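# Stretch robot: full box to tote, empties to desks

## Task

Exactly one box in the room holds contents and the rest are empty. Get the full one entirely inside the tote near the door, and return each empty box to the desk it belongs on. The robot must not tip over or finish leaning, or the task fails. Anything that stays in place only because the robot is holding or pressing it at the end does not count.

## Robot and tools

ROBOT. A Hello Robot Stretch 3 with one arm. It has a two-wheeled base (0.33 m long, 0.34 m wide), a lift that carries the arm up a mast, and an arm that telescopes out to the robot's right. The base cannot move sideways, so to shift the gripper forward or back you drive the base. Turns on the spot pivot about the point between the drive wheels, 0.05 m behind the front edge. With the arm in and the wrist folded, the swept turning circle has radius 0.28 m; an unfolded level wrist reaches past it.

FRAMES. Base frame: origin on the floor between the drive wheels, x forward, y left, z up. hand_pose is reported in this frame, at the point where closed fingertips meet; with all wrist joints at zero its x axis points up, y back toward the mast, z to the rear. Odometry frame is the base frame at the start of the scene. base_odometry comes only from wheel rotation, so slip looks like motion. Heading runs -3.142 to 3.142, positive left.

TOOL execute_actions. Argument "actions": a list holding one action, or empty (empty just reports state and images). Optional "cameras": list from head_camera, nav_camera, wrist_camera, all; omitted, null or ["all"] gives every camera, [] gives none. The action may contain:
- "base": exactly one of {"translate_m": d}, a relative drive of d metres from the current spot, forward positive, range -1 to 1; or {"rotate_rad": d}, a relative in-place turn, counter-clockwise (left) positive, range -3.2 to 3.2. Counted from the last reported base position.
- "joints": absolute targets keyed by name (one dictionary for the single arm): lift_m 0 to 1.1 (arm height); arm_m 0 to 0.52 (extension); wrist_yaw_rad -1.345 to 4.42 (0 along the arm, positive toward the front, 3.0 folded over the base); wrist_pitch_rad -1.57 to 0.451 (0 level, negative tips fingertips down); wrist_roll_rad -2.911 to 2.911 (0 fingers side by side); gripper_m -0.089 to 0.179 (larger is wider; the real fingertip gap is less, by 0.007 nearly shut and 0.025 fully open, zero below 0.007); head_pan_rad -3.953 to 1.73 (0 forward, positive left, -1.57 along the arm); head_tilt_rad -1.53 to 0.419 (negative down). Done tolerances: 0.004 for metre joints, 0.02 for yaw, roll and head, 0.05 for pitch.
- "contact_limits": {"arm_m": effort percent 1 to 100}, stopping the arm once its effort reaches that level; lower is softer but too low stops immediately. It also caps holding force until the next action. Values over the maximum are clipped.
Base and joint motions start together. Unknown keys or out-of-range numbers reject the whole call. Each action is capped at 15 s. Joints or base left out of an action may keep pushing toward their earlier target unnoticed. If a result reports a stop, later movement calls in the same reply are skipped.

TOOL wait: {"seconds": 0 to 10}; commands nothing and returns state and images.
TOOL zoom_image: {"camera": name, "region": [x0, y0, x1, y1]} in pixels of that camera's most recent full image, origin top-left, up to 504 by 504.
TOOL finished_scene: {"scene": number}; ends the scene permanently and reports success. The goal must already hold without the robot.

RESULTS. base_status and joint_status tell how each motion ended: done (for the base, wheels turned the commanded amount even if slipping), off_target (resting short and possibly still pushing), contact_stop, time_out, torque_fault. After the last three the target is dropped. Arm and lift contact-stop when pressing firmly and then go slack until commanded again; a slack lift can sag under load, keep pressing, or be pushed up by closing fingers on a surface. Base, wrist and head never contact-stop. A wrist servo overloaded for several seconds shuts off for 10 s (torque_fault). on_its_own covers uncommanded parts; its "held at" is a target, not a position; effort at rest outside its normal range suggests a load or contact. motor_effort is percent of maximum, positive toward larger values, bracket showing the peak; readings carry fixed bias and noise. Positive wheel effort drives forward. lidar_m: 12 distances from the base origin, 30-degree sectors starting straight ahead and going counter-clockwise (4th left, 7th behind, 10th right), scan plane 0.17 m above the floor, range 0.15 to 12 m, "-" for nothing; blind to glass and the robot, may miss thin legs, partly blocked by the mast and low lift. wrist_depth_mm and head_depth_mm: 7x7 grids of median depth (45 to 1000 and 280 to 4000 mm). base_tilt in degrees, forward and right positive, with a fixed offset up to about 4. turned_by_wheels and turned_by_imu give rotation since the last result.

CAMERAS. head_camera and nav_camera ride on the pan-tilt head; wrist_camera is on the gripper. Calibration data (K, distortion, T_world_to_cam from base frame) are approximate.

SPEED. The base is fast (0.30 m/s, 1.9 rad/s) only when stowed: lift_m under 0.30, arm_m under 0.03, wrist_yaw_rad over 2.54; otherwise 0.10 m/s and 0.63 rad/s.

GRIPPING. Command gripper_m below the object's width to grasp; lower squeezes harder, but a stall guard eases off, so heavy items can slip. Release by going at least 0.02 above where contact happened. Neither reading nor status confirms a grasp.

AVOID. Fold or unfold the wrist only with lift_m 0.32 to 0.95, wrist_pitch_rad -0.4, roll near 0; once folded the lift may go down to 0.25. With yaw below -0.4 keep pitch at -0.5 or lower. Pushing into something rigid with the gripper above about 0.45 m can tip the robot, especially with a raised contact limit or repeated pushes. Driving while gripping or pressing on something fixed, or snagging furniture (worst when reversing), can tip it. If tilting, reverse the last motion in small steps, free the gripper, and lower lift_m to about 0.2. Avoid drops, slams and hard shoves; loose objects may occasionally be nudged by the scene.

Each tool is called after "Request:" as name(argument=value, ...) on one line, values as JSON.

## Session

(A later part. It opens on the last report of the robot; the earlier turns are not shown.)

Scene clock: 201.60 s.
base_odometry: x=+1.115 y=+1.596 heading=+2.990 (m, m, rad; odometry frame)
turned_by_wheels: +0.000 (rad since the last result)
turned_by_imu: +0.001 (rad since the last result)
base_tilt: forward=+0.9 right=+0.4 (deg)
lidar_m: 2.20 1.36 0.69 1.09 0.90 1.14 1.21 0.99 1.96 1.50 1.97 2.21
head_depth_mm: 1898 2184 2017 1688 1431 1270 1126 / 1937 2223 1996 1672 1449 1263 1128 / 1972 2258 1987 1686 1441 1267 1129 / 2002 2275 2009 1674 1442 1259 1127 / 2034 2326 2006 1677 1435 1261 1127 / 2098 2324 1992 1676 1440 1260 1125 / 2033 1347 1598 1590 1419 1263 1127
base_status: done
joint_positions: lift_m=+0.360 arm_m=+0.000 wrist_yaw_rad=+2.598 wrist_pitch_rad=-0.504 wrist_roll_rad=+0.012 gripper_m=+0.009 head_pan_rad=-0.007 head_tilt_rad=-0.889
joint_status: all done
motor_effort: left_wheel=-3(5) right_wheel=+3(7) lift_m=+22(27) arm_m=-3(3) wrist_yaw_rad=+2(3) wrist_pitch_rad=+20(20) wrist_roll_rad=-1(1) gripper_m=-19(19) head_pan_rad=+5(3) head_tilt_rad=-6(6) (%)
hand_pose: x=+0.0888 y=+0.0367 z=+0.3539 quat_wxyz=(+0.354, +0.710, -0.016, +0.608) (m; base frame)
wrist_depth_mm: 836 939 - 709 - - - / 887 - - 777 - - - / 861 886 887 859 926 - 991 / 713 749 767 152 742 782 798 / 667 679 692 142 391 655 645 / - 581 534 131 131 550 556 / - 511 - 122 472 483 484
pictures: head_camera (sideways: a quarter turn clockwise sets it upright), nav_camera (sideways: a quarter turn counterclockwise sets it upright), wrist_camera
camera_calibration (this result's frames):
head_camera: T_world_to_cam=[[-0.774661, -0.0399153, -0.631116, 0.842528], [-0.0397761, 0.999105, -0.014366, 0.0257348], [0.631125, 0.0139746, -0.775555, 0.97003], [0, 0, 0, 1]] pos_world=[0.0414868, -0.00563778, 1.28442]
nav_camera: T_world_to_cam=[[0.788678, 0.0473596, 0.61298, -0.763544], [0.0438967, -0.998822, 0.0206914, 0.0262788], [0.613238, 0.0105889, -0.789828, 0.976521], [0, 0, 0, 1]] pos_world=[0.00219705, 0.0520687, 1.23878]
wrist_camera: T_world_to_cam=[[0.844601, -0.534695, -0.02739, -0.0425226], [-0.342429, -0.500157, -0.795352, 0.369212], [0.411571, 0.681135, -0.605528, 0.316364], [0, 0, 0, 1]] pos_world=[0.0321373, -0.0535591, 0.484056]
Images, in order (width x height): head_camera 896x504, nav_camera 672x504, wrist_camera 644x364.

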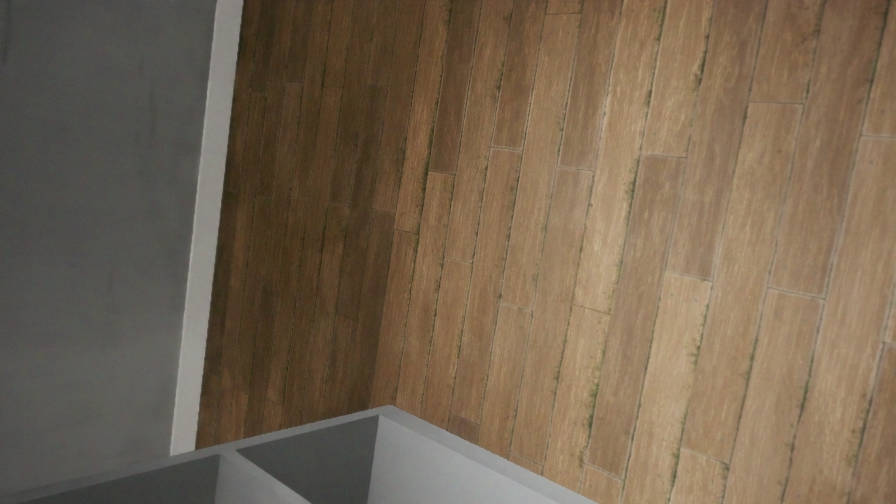

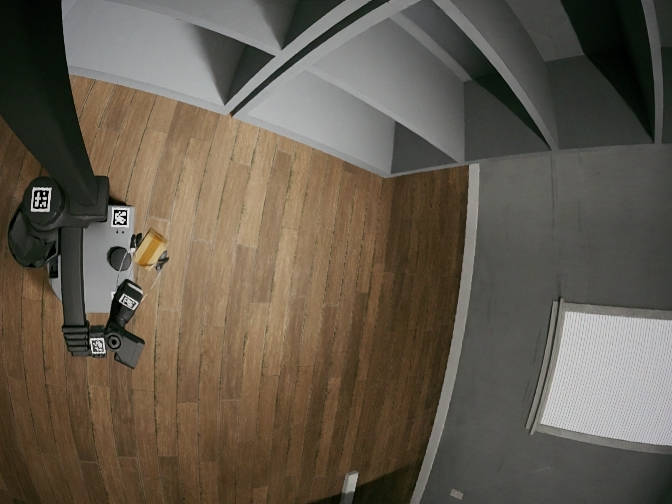

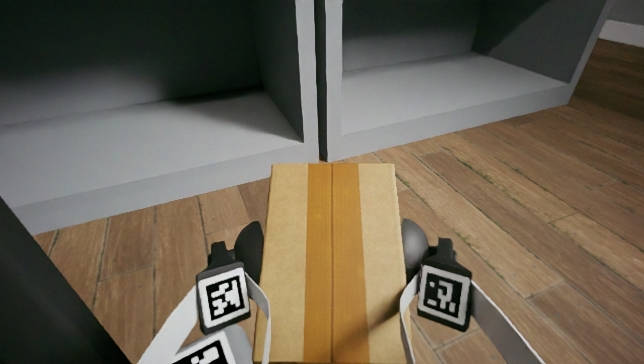

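Request:
execute_actions(actions=[{"joints":{"lift_m":0.29,"wrist_pitch_rad":-0.5}}], cameras=[])

Request:
execute_actions(actions=[{"base":{"translate_m":1.0}}], cameras=[])

Request:
execute_actions(actions=[{"base":{"translate_m":0.66}}], cameras=[])

Scene clock: 203.40 s.
base_odometry: x=+1.115 y=+1.596 heading=+2.990 (m, m, rad; odometry frame)
turned_by_wheels: +0.000 (rad since the last result)
turned_by_imu: +0.000 (rad since the last result)
base_tilt: forward=+0.9 right=+0.4 (deg)
lidar_m: 2.20 1.36 0.69 1.09 0.91 1.14 1.21 0.99 1.96 1.50 1.98 2.22
head_depth_mm: 1908 2179 2008 1680 1447 1268 1131 / 1925 2229 1996 1679 1453 1274 1124 / 1970 2240 2000 1677 1440 1267 1126 / 2002 2274 1995 1674 1437 1267 1124 / 2037 2318 1994 1668 1447 1257 1124 / 2088 2311 2008 1677 1443 1261 1123 / 2034 1352 1600 1599 1421 1261 1123
base_status: not commanded
joint_positions: lift_m=+0.290 arm_m=+0.000 wrist_yaw_rad=+2.598 wrist_pitch_rad=-0.545 wrist_roll_rad=+0.012 gripper_m=+0.009 head_pan_rad=-0.007 head_tilt_rad=-0.889
joint_status: all done
motor_effort: left_wheel=-3(4) right_wheel=+3(2) lift_m=+22(21) arm_m=-3(3) wrist_yaw_rad=+1(2) wrist_pitch_rad=+17(19) wrist_roll_rad=+0(1) gripper_m=-19(19) head_pan_rad=+3(3) head_tilt_rad=-6(6) (%)
hand_pose: x=+0.0856 y=+0.0315 z=+0.2752 quat_wxyz=(+0.367, +0.710, -0.001, +0.601) (m; base frame)
wrist_depth_mm: 835 922 - 699 - - - / 893 896 877 774 912 961 - / 675 695 754 791 789 774 774 / 642 652 664 154 611 625 619 / 570 551 540 141 331 537 538 / - 489 - 131 130 461 464 / - - - 123 390 403 400
pictures: none
No camera images: the call's "cameras" was empty. Leave "cameras" out to get every camera's image.

Scene clock: 208.40 s.
base_odometry: x=+0.126 y=+1.747 heading=+2.990 (m, m, rad; odometry frame)
turned_by_wheels: +0.000 (rad since the last result)
turned_by_imu: +0.003 (rad since the last result)
base_tilt: forward=+0.9 right=+0.3 (deg)
lidar_m: 1.21 1.33 0.53 0.94 0.80 0.82 2.09 2.15 1.87 1.66 1.51 1.22
head_depth_mm: 1016 1178 1379 1607 1442 1263 1129 / 1048 1210 1420 1612 1445 1270 1125 / 1065 1237 1451 1640 1440 1270 1125 / 1087 1256 1493 1667 1434 1260 1128 / 1106 1291 1528 1670 1436 1266 1131 / 1132 1317 1576 1666 1441 1257 1127 / 1154 1344 1617 1684 1436 1263 1121
base_status: done
joint_positions: lift_m=+0.290 arm_m=+0.000 wrist_yaw_rad=+2.599 wrist_pitch_rad=-0.546 wrist_roll_rad=+0.012 gripper_m=+0.009 head_pan_rad=-0.007 head_tilt_rad=-0.890
joint_status: not commanded
motor_effort: left_wheel=-3(8) right_wheel=+3(8) lift_m=+22(22) arm_m=-2(4) wrist_yaw_rad=+0(2) wrist_pitch_rad=+17(17) wrist_roll_rad=-1(0) gripper_m=-19(18) head_pan_rad=+4(2) head_tilt_rad=-6(6) (%)
hand_pose: x=+0.0854 y=+0.0315 z=+0.2751 quat_wxyz=(+0.366, +0.710, -0.001, +0.601) (m; base frame)
wrist_depth_mm: 749 812 842 - - - - / 799 822 847 910 - - 952 / 672 662 664 723 803 791 752 / 551 577 616 154 613 640 614 / 550 543 547 141 331 533 532 / - 483 - 131 131 461 457 / - - - 122 384 401 401
pictures: none
No camera images: the call's "cameras" was empty. Leave "cameras" out to get every camera's image.

Scene clock: 212.30 s.
base_odometry: x=-0.526 y=+1.847 heading=+2.990 (m, m, rad; odometry frame)
turned_by_wheels: +0.000 (rad since the last result)
turned_by_imu: +0.002 (rad since the last result)
base_tilt: forward=+0.9 right=+0.4 (deg)
lidar_m: 0.56 0.61 0.95 2.58 0.56 1.35 2.74 2.33 1.75 1.39 0.69 0.56
head_depth_mm: 452 518 608 733 926 1206 1125 / 460 530 621 757 965 1218 1124 / 468 540 640 777 1001 1226 1129 / 478 552 655 805 1042 1243 1122 / 487 565 674 830 1084 1257 1127 / 497 578 691 860 1133 1262 1119 / 506 593 712 892 1192 1258 1124
base_status: done
joint_positions: lift_m=+0.290 arm_m=+0.000 wrist_yaw_rad=+2.599 wrist_pitch_rad=-0.546 wrist_roll_rad=+0.012 gripper_m=+0.009 head_pan_rad=-0.007 head_tilt_rad=-0.890
joint_status: not commanded
motor_effort: left_wheel=-3(7) right_wheel=+2(7) lift_m=+22(22) arm_m=-4(3) wrist_yaw_rad=+0(0) wrist_pitch_rad=+17(17) wrist_roll_rad=-1(1) gripper_m=-18(18) head_pan_rad=+4(4) head_tilt_rad=-6(6) (%)
hand_pose: x=+0.0853 y=+0.0315 z=+0.2751 quat_wxyz=(+0.366, +0.710, -0.001, +0.601) (m; base frame)
wrist_depth_mm: - - - - 765 559 435 / - - - - 813 589 451 / 831 810 791 798 773 595 472 / 672 660 659 153 623 601 482 / 554 545 543 141 333 526 496 / - 486 - 131 130 460 461 / - - - 123 388 407 402
pictures: none
No camera images: the call's "cameras" was empty. Leave "cameras" out to get every camera's image.

Request:
execute_actions(actions=[{"base":{"rotate_rad":1.43}}], cameras=[])

Request:
execute_actions(actions=[{"base":{"translate_m":1.0}}], cameras=["head_camera"])

Scene clock: 217.10 s.
base_odometry: x=-0.526 y=+1.847 heading=-1.863 (m, m, rad; odometry frame)
turned_by_wheels: +1.430 (rad since the last result)
turned_by_imu: +1.409 (rad since the last result)
base_tilt: forward=+0.8 right=+0.3 (deg)
lidar_m: 2.22 0.57 0.56 2.26 3.05 2.27 1.75 0.78 0.58 0.56 0.58 0.81
head_depth_mm: 1943 1911 1839 1644 1447 1264 1129 / 2304 2494 2004 1684 1438 1266 1129 / 2310 2399 2001 1683 1444 1268 1128 / 2305 2479 1997 1671 1443 1270 1127 / 2338 2451 1997 1657 1444 1261 1125 / 2339 2474 2002 1667 1435 1266 1122 / 2368 2457 2000 1172 1193 1218 1123
base_status: done
joint_positions: lift_m=+0.290 arm_m=+0.000 wrist_yaw_rad=+2.599 wrist_pitch_rad=-0.546 wrist_roll_rad=+0.012 gripper_m=+0.009 head_pan_rad=-0.007 head_tilt_rad=-0.890
joint_status: not commanded
motor_effort: left_wheel=-3(9) right_wheel=+3(7) lift_m=+22(22) arm_m=-3(3) wrist_yaw_rad=+1(1) wrist_pitch_rad=+17(17) wrist_roll_rad=-1(1) gripper_m=-19(19) head_pan_rad=+4(3) head_tilt_rad=-6(6) (%)
hand_pose: x=+0.0853 y=+0.0315 z=+0.2751 quat_wxyz=(+0.366, +0.710, -0.001, +0.601) (m; base frame)
wrist_depth_mm: - - - - 576 684 - / - - - 869 631 788 - / 827 811 795 769 750 769 771 / 681 655 657 152 608 640 633 / 572 553 559 141 335 531 532 / - 484 - 131 131 456 461 / - - - 122 382 407 398
pictures: none
No camera images: the call's "cameras" was empty. Leave "cameras" out to get every camera's image.

Scene clock: 222.10 s.
base_odometry: x=-0.815 y=+0.890 heading=-1.864 (m, m, rad; odometry frame)
turned_by_wheels: +0.000 (rad since the last result)
turned_by_imu: +0.003 (rad since the last result)
base_tilt: forward=+0.8 right=+0.3 (deg)
lidar_m: 1.58 1.64 2.29 0.58 0.48 0.57 2.11 0.80 0.59 0.58 0.60 0.80
head_depth_mm: 1383 1586 1818 1647 1446 1268 1127 / 1387 1614 1854 1649 1444 1268 1125 / 1402 1617 1875 1603 1451 1259 1126 / 1407 1634 1878 1686 1447 1267 1123 / 1416 1638 1897 1674 1442 1260 1123 / 1421 1643 1887 1675 1442 1263 1126 / 1436 1659 1888 1671 1437 1262 1119
base_status: done
joint_positions: lift_m=+0.290 arm_m=+0.000 wrist_yaw_rad=+2.599 wrist_pitch_rad=-0.546 wrist_roll_rad=+0.012 gripper_m=+0.009 head_pan_rad=-0.007 head_tilt_rad=-0.890
joint_status: not commanded
motor_effort: left_wheel=-3(7) right_wheel=+2(7) lift_m=+22(22) arm_m=-3(4) wrist_yaw_rad=+0(0) wrist_pitch_rad=+17(17) wrist_roll_rad=-1(1) gripper_m=-19(19) head_pan_rad=+3(3) head_tilt_rad=-6(6) (%)
hand_pose: x=+0.0853 y=+0.0315 z=+0.2751 quat_wxyz=(+0.366, +0.710, -0.001, +0.601) (m; base frame)
wrist_depth_mm: - - - - - - - / 795 - - - - - - / 640 827 801 811 785 772 765 / 553 662 649 153 613 649 628 / 530 542 556 141 333 533 528 / - 493 - 131 131 464 457 / - - - 123 388 406 407
pictures: head_camera (sideways: a quarter turn clockwise sets it upright)
camera_calibration (this result's frames):
head_camera: T_world_to_cam=[[-0.775311, -0.0400432, -0.630309, 0.841481], [-0.0399618, 0.999099, -0.0143173, 0.0256725], [0.630314, 0.014088, -0.776212, 0.97089], [0, 0, 0, 1]] pos_world=[0.0414695, -0.00563161, 1.28438]
Images, in order (width x height): head_camera 896x504.

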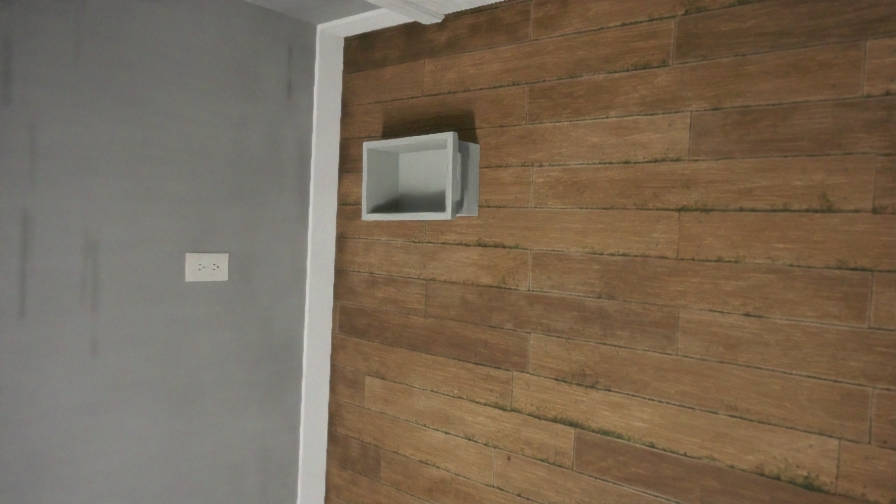

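Request:
execute_actions(actions=[{"base":{"rotate_rad":0.3}}], cameras=[])

Request:
execute_actions(actions=[{"base":{"translate_m":0.93},"joints":{"head_pan_rad":-1.3,"head_tilt_rad":-1.15}}], cameras=["head_camera"])

Request:
execute_actions(actions=[{"joints":{"arm_m":0.30,"wrist_yaw_rad":1.27,"lift_m":0.30}}], cameras=[])

Request:
execute_actions(actions=[{"joints":{"wrist_pitch_rad":-0.88}}], cameras=["head_camera","wrist_camera"])

Scene clock: 224.10 s.
base_odometry: x=-0.815 y=+0.890 heading=-1.564 (m, m, rad; odometry frame)
turned_by_wheels: +0.300 (rad since the last result)
turned_by_imu: +0.295 (rad since the last result)
base_tilt: forward=+0.8 right=+0.4 (deg)
lidar_m: 1.58 1.90 2.73 0.42 0.47 2.74 1.06 0.65 0.58 0.58 0.65 1.24
head_depth_mm: 1347 1532 1786 1638 1445 1263 1132 / 1391 1593 1832 1669 1438 1265 1129 / 1447 1658 1890 1682 1442 1269 1124 / 1497 1739 1947 1673 1439 1264 1128 / 1552 1803 1979 1666 1445 1265 1121 / 1618 1884 1995 1670 1438 1255 1120 / 1686 1984 1997 1671 1433 1261 1124
base_status: done
joint_positions: lift_m=+0.290 arm_m=+0.000 wrist_yaw_rad=+2.599 wrist_pitch_rad=-0.546 wrist_roll_rad=+0.012 gripper_m=+0.009 head_pan_rad=-0.007 head_tilt_rad=-0.890
joint_status: not commanded
motor_effort: left_wheel=-3(9) right_wheel=+3(7) lift_m=+22(22) arm_m=-4(3) wrist_yaw_rad=+1(0) wrist_pitch_rad=+17(17) wrist_roll_rad=-1(1) gripper_m=-19(19) head_pan_rad=+3(3) head_tilt_rad=-5(6) (%)
hand_pose: x=+0.0853 y=+0.0315 z=+0.2751 quat_wxyz=(+0.366, +0.710, -0.001, +0.601) (m; base frame)
wrist_depth_mm: 364 648 - - - - - / 382 588 - - - - - / 413 542 796 793 773 779 764 / 446 517 653 153 628 632 625 / 510 524 540 141 339 535 530 / - 480 - 131 130 459 454 / - - - 122 390 408 402
pictures: none
No camera images: the call's "cameras" was empty. Leave "cameras" out to get every camera's image.

Scene clock: 228.87 s.
base_odometry: x=-0.808 y=-0.040 heading=-1.564 (m, m, rad; odometry frame)
turned_by_wheels: +0.000 (rad since the last result)
turned_by_imu: +0.003 (rad since the last result)
base_tilt: forward=+0.9 right=+0.4 (deg)
lidar_m: 0.69 0.83 1.56 1.90 1.17 1.05 1.59 0.96 0.85 0.85 0.78 0.69
head_depth_mm: 847 996 1199 1391 1288 1188 1104 / 927 1085 1322 1409 1287 1216 - / 1006 1209 1490 1410 1286 - - / 1081 1318 1530 1376 1286 1204 - / 1009 1200 1448 1415 1295 1190 1069 / 893 1036 1238 1387 1300 1193 1101 / 802 914 1062 1271 1294 1198 1106
base_status: done
joint_positions: lift_m=+0.290 arm_m=+0.000 wrist_yaw_rad=+2.600 wrist_pitch_rad=-0.546 wrist_roll_rad=+0.012 gripper_m=+0.009 head_pan_rad=-1.294 head_tilt_rad=-1.136
joint_status: all done
motor_effort: left_wheel=-3(7) right_wheel=+3(9) lift_m=+22(22) arm_m=-3(3) wrist_yaw_rad=+0(0) wrist_pitch_rad=+17(17) wrist_roll_rad=-1(1) gripper_m=-19(18) head_pan_rad=-3(38) head_tilt_rad=-8(27) (%)
hand_pose: x=+0.0853 y=+0.0315 z=+0.2751 quat_wxyz=(+0.366, +0.710, -0.001, +0.601) (m; base frame)
wrist_depth_mm: - - - - - 834 611 / - - - - - 838 639 / 853 836 798 797 790 772 632 / 670 652 642 154 616 620 594 / 558 558 547 142 327 543 529 / - 488 - 131 130 466 452 / - - - 122 387 406 402
pictures: head_camera (sideways: a quarter turn clockwise sets it upright)
camera_calibration (this result's frames):
head_camera: T_world_to_cam=[[-0.291295, 0.85835, -0.422353, 0.567622], [0.947324, 0.320266, -0.00248647, 0.00424495], [0.133131, -0.400829, -0.906428, 1.14318], [0, 0, 0, 1]] pos_world=[0.00913175, -0.0303593, 1.27596]
Images, in order (width x height): head_camera 896x504.

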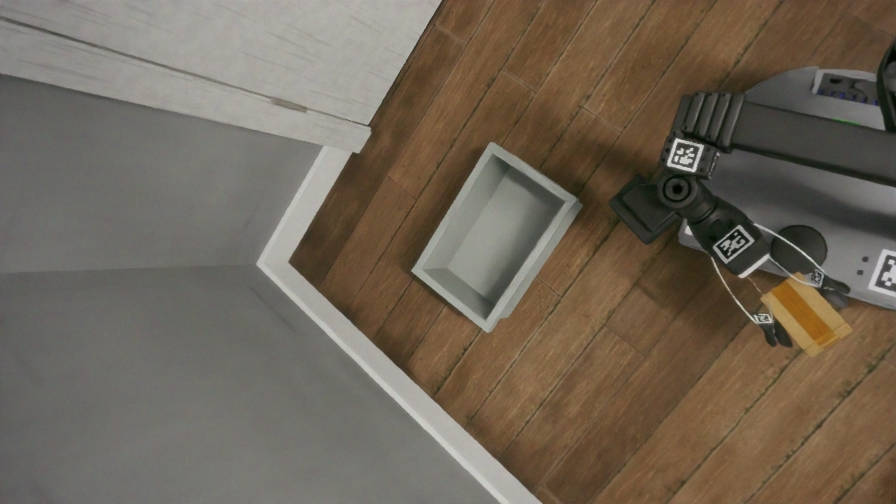

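Scene clock: 232.30 s.
base_odometry: x=-0.808 y=-0.040 heading=-1.564 (m, m, rad; odometry frame)
turned_by_wheels: +0.000 (rad since the last result)
turned_by_imu: +0.000 (rad since the last result)
base_tilt: forward=+0.8 right=+0.3 (deg)
lidar_m: 0.70 0.83 1.56 1.91 1.17 1.05 1.59 0.96 0.85 0.85 0.78 0.69
head_depth_mm: 844 998 1195 1393 1289 1193 1100 / 927 1085 1321 1451 1309 1199 - / 1008 1212 1487 1435 1276 1219 - / 1079 1324 1526 1360 1283 1202 - / 1010 1193 1457 1414 1293 1188 1105 / 894 1033 1229 1385 1292 1194 1105 / 800 914 1063 1265 1301 1192 1100
base_status: not commanded
joint_positions: lift_m=+0.300 arm_m=+0.300 wrist_yaw_rad=+1.270 wrist_pitch_rad=-0.546 wrist_roll_rad=+0.011 gripper_m=+0.009 head_pan_rad=-1.294 head_tilt_rad=-1.136
joint_status: all done
motor_effort: left_wheel=-3(3) right_wheel=+3(3) lift_m=+26(28) arm_m=+2(4) wrist_yaw_rad=+0(3) wrist_pitch_rad=+17(17) wrist_roll_rad=-1(1) gripper_m=-18(19) head_pan_rad=-3(3) head_tilt_rad=-8(7) (%)
hand_pose: x=+0.1758 y=-0.5059 z=+0.2848 quat_wxyz=(+0.659, +0.559, -0.438, +0.247) (m; base frame)
wrist_depth_mm: 443 445 431 429 422 427 425 / 494 481 475 481 468 473 463 / 537 536 533 527 532 512 503 / 593 599 577 153 561 569 531 / 567 554 567 141 338 551 512 / 487 488 364 131 131 474 464 / 428 426 310 123 287 409 412
pictures: none
No camera images: the call's "cameras" was empty. Leave "cameras" out to get every camera's image.

Scene clock: 233.27 s.
base_odometry: x=-0.808 y=-0.040 heading=-1.564 (m, m, rad; odometry frame)
turned_by_wheels: +0.000 (rad since the last result)
turned_by_imu: +0.000 (rad since the last result)
base_tilt: forward=+0.9 right=+0.3 (deg)
lidar_m: 0.70 0.83 1.56 1.91 1.17 1.05 1.59 0.95 0.85 0.85 0.78 0.69
head_depth_mm: 847 996 1198 1388 1293 1184 1099 / 927 1085 1323 1451 1305 1193 - / 1010 1206 1491 1442 1273 1214 - / 1083 1328 1526 1382 1279 1202 - / 1012 1199 1455 1409 1291 1189 1102 / 893 1036 1229 1384 1297 1188 1107 / 803 916 1062 1274 1299 1195 1107
base_status: not commanded
joint_positions: lift_m=+0.300 arm_m=+0.300 wrist_yaw_rad=+1.270 wrist_pitch_rad=-0.908 wrist_roll_rad=+0.011 gripper_m=+0.009 head_pan_rad=-1.294 head_tilt_rad=-1.136
joint_status: all done
motor_effort: left_wheel=-3(2) right_wheel=+2(3) lift_m=+26(26) arm_m=+3(2) wrist_yaw_rad=+0(0) wrist_pitch_rad=+10(18) wrist_roll_rad=+0(0) gripper_m=-19(19) head_pan_rad=-3(3) head_tilt_rad=-8(8) (%)
hand_pose: x=+0.1111 y=-0.4859 z=+0.2217 quat_wxyz=(+0.694, +0.627, -0.331, +0.124) (m; base frame)
wrist_depth_mm: 517 513 510 508 502 491 481 / 553 555 549 538 538 531 499 / 497 495 488 362 473 469 474 / 445 451 388 154 320 436 439 / 408 412 375 142 212 400 396 / 382 378 358 131 131 369 365 / 351 353 243 123 234 341 344
pictures: head_camera (sideways: a quarter turn clockwise sets it upright), wrist_camera
camera_calibration (this result's frames):
head_camera: T_world_to_cam=[[-0.291295, 0.85835, -0.422353, 0.567622], [0.947324, 0.320266, -0.00248647, 0.00424495], [0.133131, -0.400829, -0.906428, 1.14318], [0, 0, 0, 1]] pos_world=[0.00913176, -0.0303593, 1.27596]
wrist_camera: T_world_to_cam=[[-0.324629, -0.945696, -0.0165916, -0.416645], [-0.819835, 0.290086, -0.49368, 0.38045], [0.471685, -0.146661, -0.869485, 0.232747], [0, 0, 0, 1]] pos_world=[0.066868, -0.470248, 0.383278]
Images, in order (width x height): head_camera 896x504, wrist_camera 644x364.

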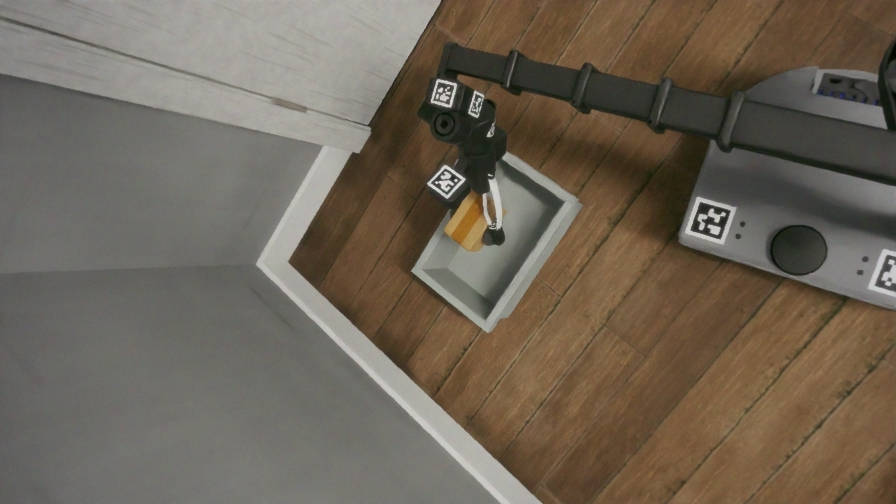

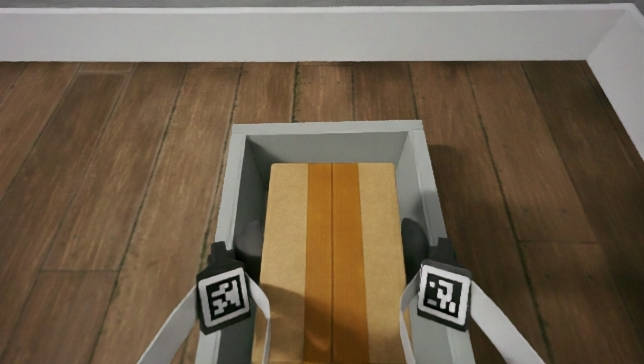

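Request:
execute_actions(actions=[{"base":{"translate_m":0.035},"joints":{"arm_m":0.31,"lift_m":0.135}}], cameras=["head_camera","wrist_camera"])

Scene clock: 235.90 s.
base_odometry: x=-0.808 y=-0.075 heading=-1.564 (m, m, rad; odometry frame)
turned_by_wheels: +0.000 (rad since the last result)
turned_by_imu: +0.000 (rad since the last result)
base_tilt: forward=+0.8 right=+0.3 (deg)
lidar_m: 0.66 0.80 1.49 1.96 1.21 1.08 1.61 0.97 0.86 0.86 0.74 0.66
head_depth_mm: 860 1002 1212 1392 1284 1188 1102 / 948 1100 1342 1431 1295 1192 - / 1025 1220 1494 1436 1269 1222 - / 1073 1302 1519 1372 1280 1205 - / 958 1137 1392 1415 1295 1192 1103 / 847 985 1171 1366 1292 1188 1102 / 761 867 1007 1209 1283 1193 1110
base_status: done
joint_positions: lift_m=+0.135 arm_m=+0.310 wrist_yaw_rad=+1.270 wrist_pitch_rad=-0.909 wrist_roll_rad=+0.011 gripper_m=+0.009 head_pan_rad=-1.294 head_tilt_rad=-1.136
joint_status: all done
motor_effort: left_wheel=-3(4) right_wheel=+2(5) lift_m=+22(25) arm_m=+3(3) wrist_yaw_rad=+0(0) wrist_pitch_rad=+10(11) wrist_roll_rad=-1(0) gripper_m=-19(19) head_pan_rad=-3(4) head_tilt_rad=-8(7) (%)
hand_pose: x=+0.1108 y=-0.4958 z=+0.0568 quat_wxyz=(+0.694, +0.627, -0.331, +0.123) (m; base frame)
wrist_depth_mm: 357 181 191 193 194 168 343 / 313 153 219 228 229 157 305 / 286 141 252 268 265 159 267 / 254 140 243 153 244 159 118 / 111 139 213 141 184 160 110 / 103 138 191 131 130 150 107 / 103 129 195 123 191 152 107
pictures: head_camera (sideways: a quarter turn clockwise sets it upright), wrist_camera
camera_calibration (this result's frames):
head_camera: T_world_to_cam=[[-0.291295, 0.858351, -0.422353, 0.567622], [0.947324, 0.320266, -0.00248647, 0.00424495], [0.133131, -0.400829, -0.906428, 1.14318], [0, 0, 0, 1]] pos_world=[0.00913175, -0.0303593, 1.27596]
wrist_camera: T_world_to_cam=[[-0.324648, -0.94569, -0.0165568, -0.428847], [-0.820381, 0.290256, -0.492673, 0.301806], [0.470721, -0.146363, -0.870057, 0.0883003], [0, 0, 0, 1]] pos_world=[0.0668067, -0.480234, 0.218418]
Images, in order (width x height): head_camera 896x504, wrist_camera 644x364.

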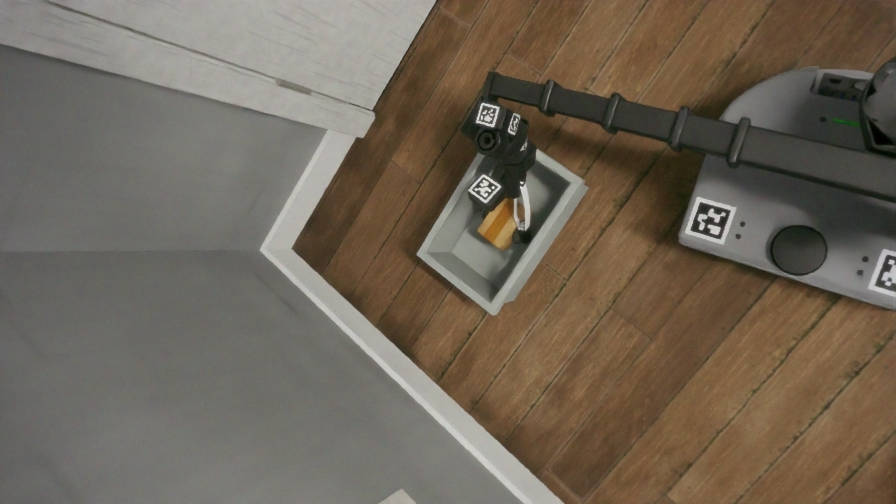

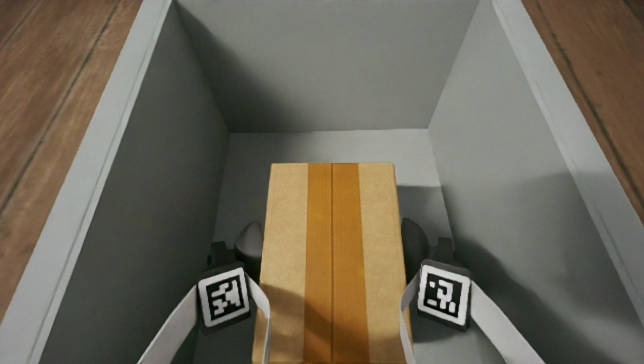

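At contact the depth was ~211; now 243 → 0.028 more.

Request:
execute_actions(actions=[{"joints":{"lift_m":0.106}}], cameras=[])

Request:
execute_actions(actions=[{"joints":{"gripper_m":0.09}}], cameras=[])

Request:
execute_actions(actions=[{"joints":{"lift_m":0.24}}], cameras=["head_camera","wrist_camera"])

Scene clock: 237.17 s.
base_odometry: x=-0.808 y=-0.075 heading=-1.564 (m, m, rad; odometry frame)
turned_by_wheels: +0.000 (rad since the last result)
turned_by_imu: +0.000 (rad since the last result)
base_tilt: forward=+0.8 right=+0.4 (deg)
lidar_m: 0.66 0.79 1.48 1.96 1.20 1.09 1.61 0.96 0.86 0.86 0.74 0.66
head_depth_mm: 858 1004 1217 1387 1287 1187 1101 / 949 1099 1340 1434 1294 1196 - / 1023 1224 1490 1433 1265 1217 - / 1077 1296 1525 1379 1273 1204 - / 959 1136 1390 1416 1296 1191 1104 / 851 984 1169 1372 1297 1191 1107 / 762 867 1009 1207 1285 1193 1103
base_status: not commanded
joint_positions: lift_m=+0.106 arm_m=+0.310 wrist_yaw_rad=+1.270 wrist_pitch_rad=-0.909 wrist_roll_rad=+0.011 gripper_m=+0.009 head_pan_rad=-1.294 head_tilt_rad=-1.136
joint_status: all done
motor_effort: left_wheel=-3(3) right_wheel=+2(3) lift_m=+22(20) arm_m=+2(2) wrist_yaw_rad=+0(0) wrist_pitch_rad=+11(11) wrist_roll_rad=-1(0) gripper_m=-19(19) head_pan_rad=-3(2) head_tilt_rad=-7(7) (%)
hand_pose: x=+0.1108 y=-0.4958 z=+0.0278 quat_wxyz=(+0.694, +0.627, -0.331, +0.123) (m; base frame)
wrist_depth_mm: 296 143 193 193 194 157 115 / 110 142 219 226 227 157 105 / 105 140 238 239 240 159 106 / 104 140 217 153 214 159 106 / 103 139 199 141 170 159 106 / 103 139 180 131 130 151 107 / 103 129 169 122 165 152 108
pictures: none
No camera images: the call's "cameras" was empty. Leave "cameras" out to get every camera's image.

Scene clock: 238.47 s.
base_odometry: x=-0.808 y=-0.075 heading=-1.564 (m, m, rad; odometry frame)
turned_by_wheels: +0.000 (rad since the last result)
turned_by_imu: +0.000 (rad since the last result)
base_tilt: forward=+0.9 right=+0.3 (deg)
lidar_m: 0.66 0.80 1.48 1.97 1.21 1.08 1.61 0.96 0.86 0.86 0.74 0.66
head_depth_mm: 858 1002 1216 1386 1284 1186 1101 / 947 1103 1350 1437 1293 1196 - / 1021 1223 1493 1431 1268 1218 - / 1076 1306 1520 1373 1276 1205 - / 960 1138 1383 1420 1295 1192 1104 / 848 988 1173 1370 1297 1195 1104 / 759 870 1014 1213 1281 1196 1106
base_status: not commanded
joint_positions: lift_m=+0.106 arm_m=+0.310 wrist_yaw_rad=+1.270 wrist_pitch_rad=-0.896 wrist_roll_rad=+0.011 gripper_m=+0.090 head_pan_rad=-1.294 head_tilt_rad=-1.136
joint_status: all done
motor_effort: left_wheel=-3(3) right_wheel=+2(2) lift_m=+22(22) arm_m=+1(2) wrist_yaw_rad=+0(0) wrist_pitch_rad=+6(11) wrist_roll_rad=-1(1) gripper_m=+0(78) head_pan_rad=-3(3) head_tilt_rad=-7(7) (%)
hand_pose: x=+0.1134 y=-0.4966 z=+0.0295 quat_wxyz=(+0.693, +0.625, -0.335, +0.128) (m; base frame)
wrist_depth_mm: 315 143 189 191 192 156 122 / 113 142 219 222 224 156 109 / 104 141 240 247 245 158 105 / 104 140 219 165 220 159 106 / 104 139 205 150 198 159 106 / 103 138 162 138 140 145 107 / 102 128 171 128 150 166 107
pictures: none
No camera images: the call's "cameras" was empty. Leave "cameras" out to get every camera's image.

Scene clock: 240.53 s.
base_odometry: x=-0.808 y=-0.075 heading=-1.564 (m, m, rad; odometry frame)
turned_by_wheels: +0.000 (rad since the last result)
turned_by_imu: +0.000 (rad since the last result)
base_tilt: forward=+0.8 right=+0.4 (deg)
lidar_m: 0.66 0.80 1.49 1.97 1.21 1.08 1.61 0.96 0.86 0.86 0.74 0.66
head_depth_mm: 860 1003 1213 1391 1287 1189 1104 / 950 1105 1337 1440 1296 1187 - / 1020 1226 1483 1434 1276 1213 - / 1072 1300 1520 1384 1273 1203 - / 962 1137 1398 1412 1304 1189 1102 / 847 986 1167 1370 1296 1189 1103 / 761 870 1013 1207 1282 1195 1106
base_status: not commanded
joint_positions: lift_m=+0.240 arm_m=+0.310 wrist_yaw_rad=+1.270 wrist_pitch_rad=-0.896 wrist_roll_rad=+0.011 gripper_m=+0.090 head_pan_rad=-1.294 head_tilt_rad=-1.136
joint_status: all done
motor_effort: left_wheel=-3(3) right_wheel=+3(2) lift_m=+24(26) arm_m=+3(3) wrist_yaw_rad=+0(0) wrist_pitch_rad=+6(6) wrist_roll_rad=-1(1) gripper_m=+0(0) head_pan_rad=-2(3) head_tilt_rad=-8(8) (%)
hand_pose: x=+0.1136 y=-0.4967 z=+0.1635 quat_wxyz=(+0.693, +0.625, -0.335, +0.128) (m; base frame)
wrist_depth_mm: 465 461 471 464 466 455 450 / 486 472 480 474 459 458 457 / 427 416 280 279 278 413 407 / 386 385 309 337 308 377 372 / 353 355 272 343 329 339 336 / 328 323 318 269 312 315 317 / 299 297 284 248 286 190 293
pictures: head_camera (sideways: a quarter turn clockwise sets it upright), wrist_camera
camera_calibration (this result's frames):
head_camera: T_world_to_cam=[[-0.291295, 0.858351, -0.422353, 0.567622], [0.947324, 0.320266, -0.00248647, 0.00424495], [0.133131, -0.400829, -0.906428, 1.14318], [0, 0, 0, 1]] pos_world=[0.00913175, -0.0303593, 1.27596]
wrist_camera: T_world_to_cam=[[-0.324478, -0.945741, -0.0169543, -0.426984], [-0.814025, 0.288326, -0.504214, 0.357103], [0.481745, -0.149805, -0.863412, 0.175699], [0, 0, 0, 1]] pos_world=[0.0675018, -0.480457, 0.324518]
Images, in order (width x height): head_camera 896x504, wrist_camera 644x364.

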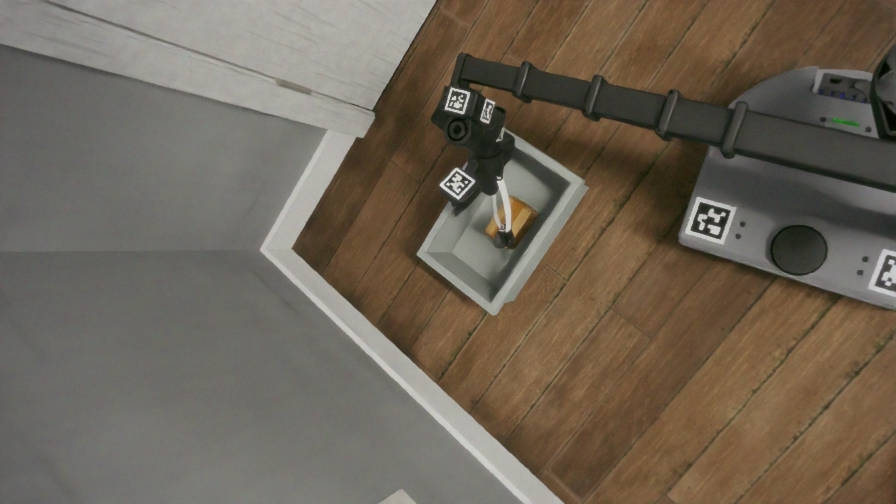

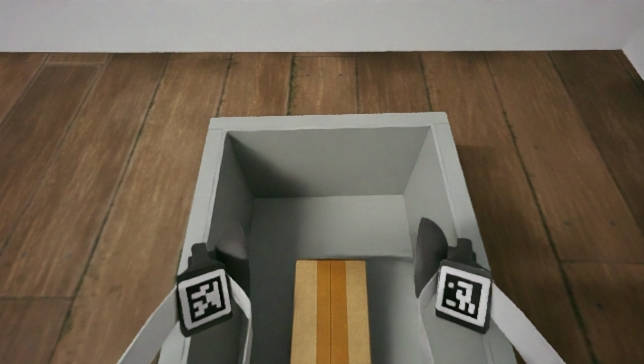

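Request:
finished_scene(scene=1)

The scene is finished: the task was done.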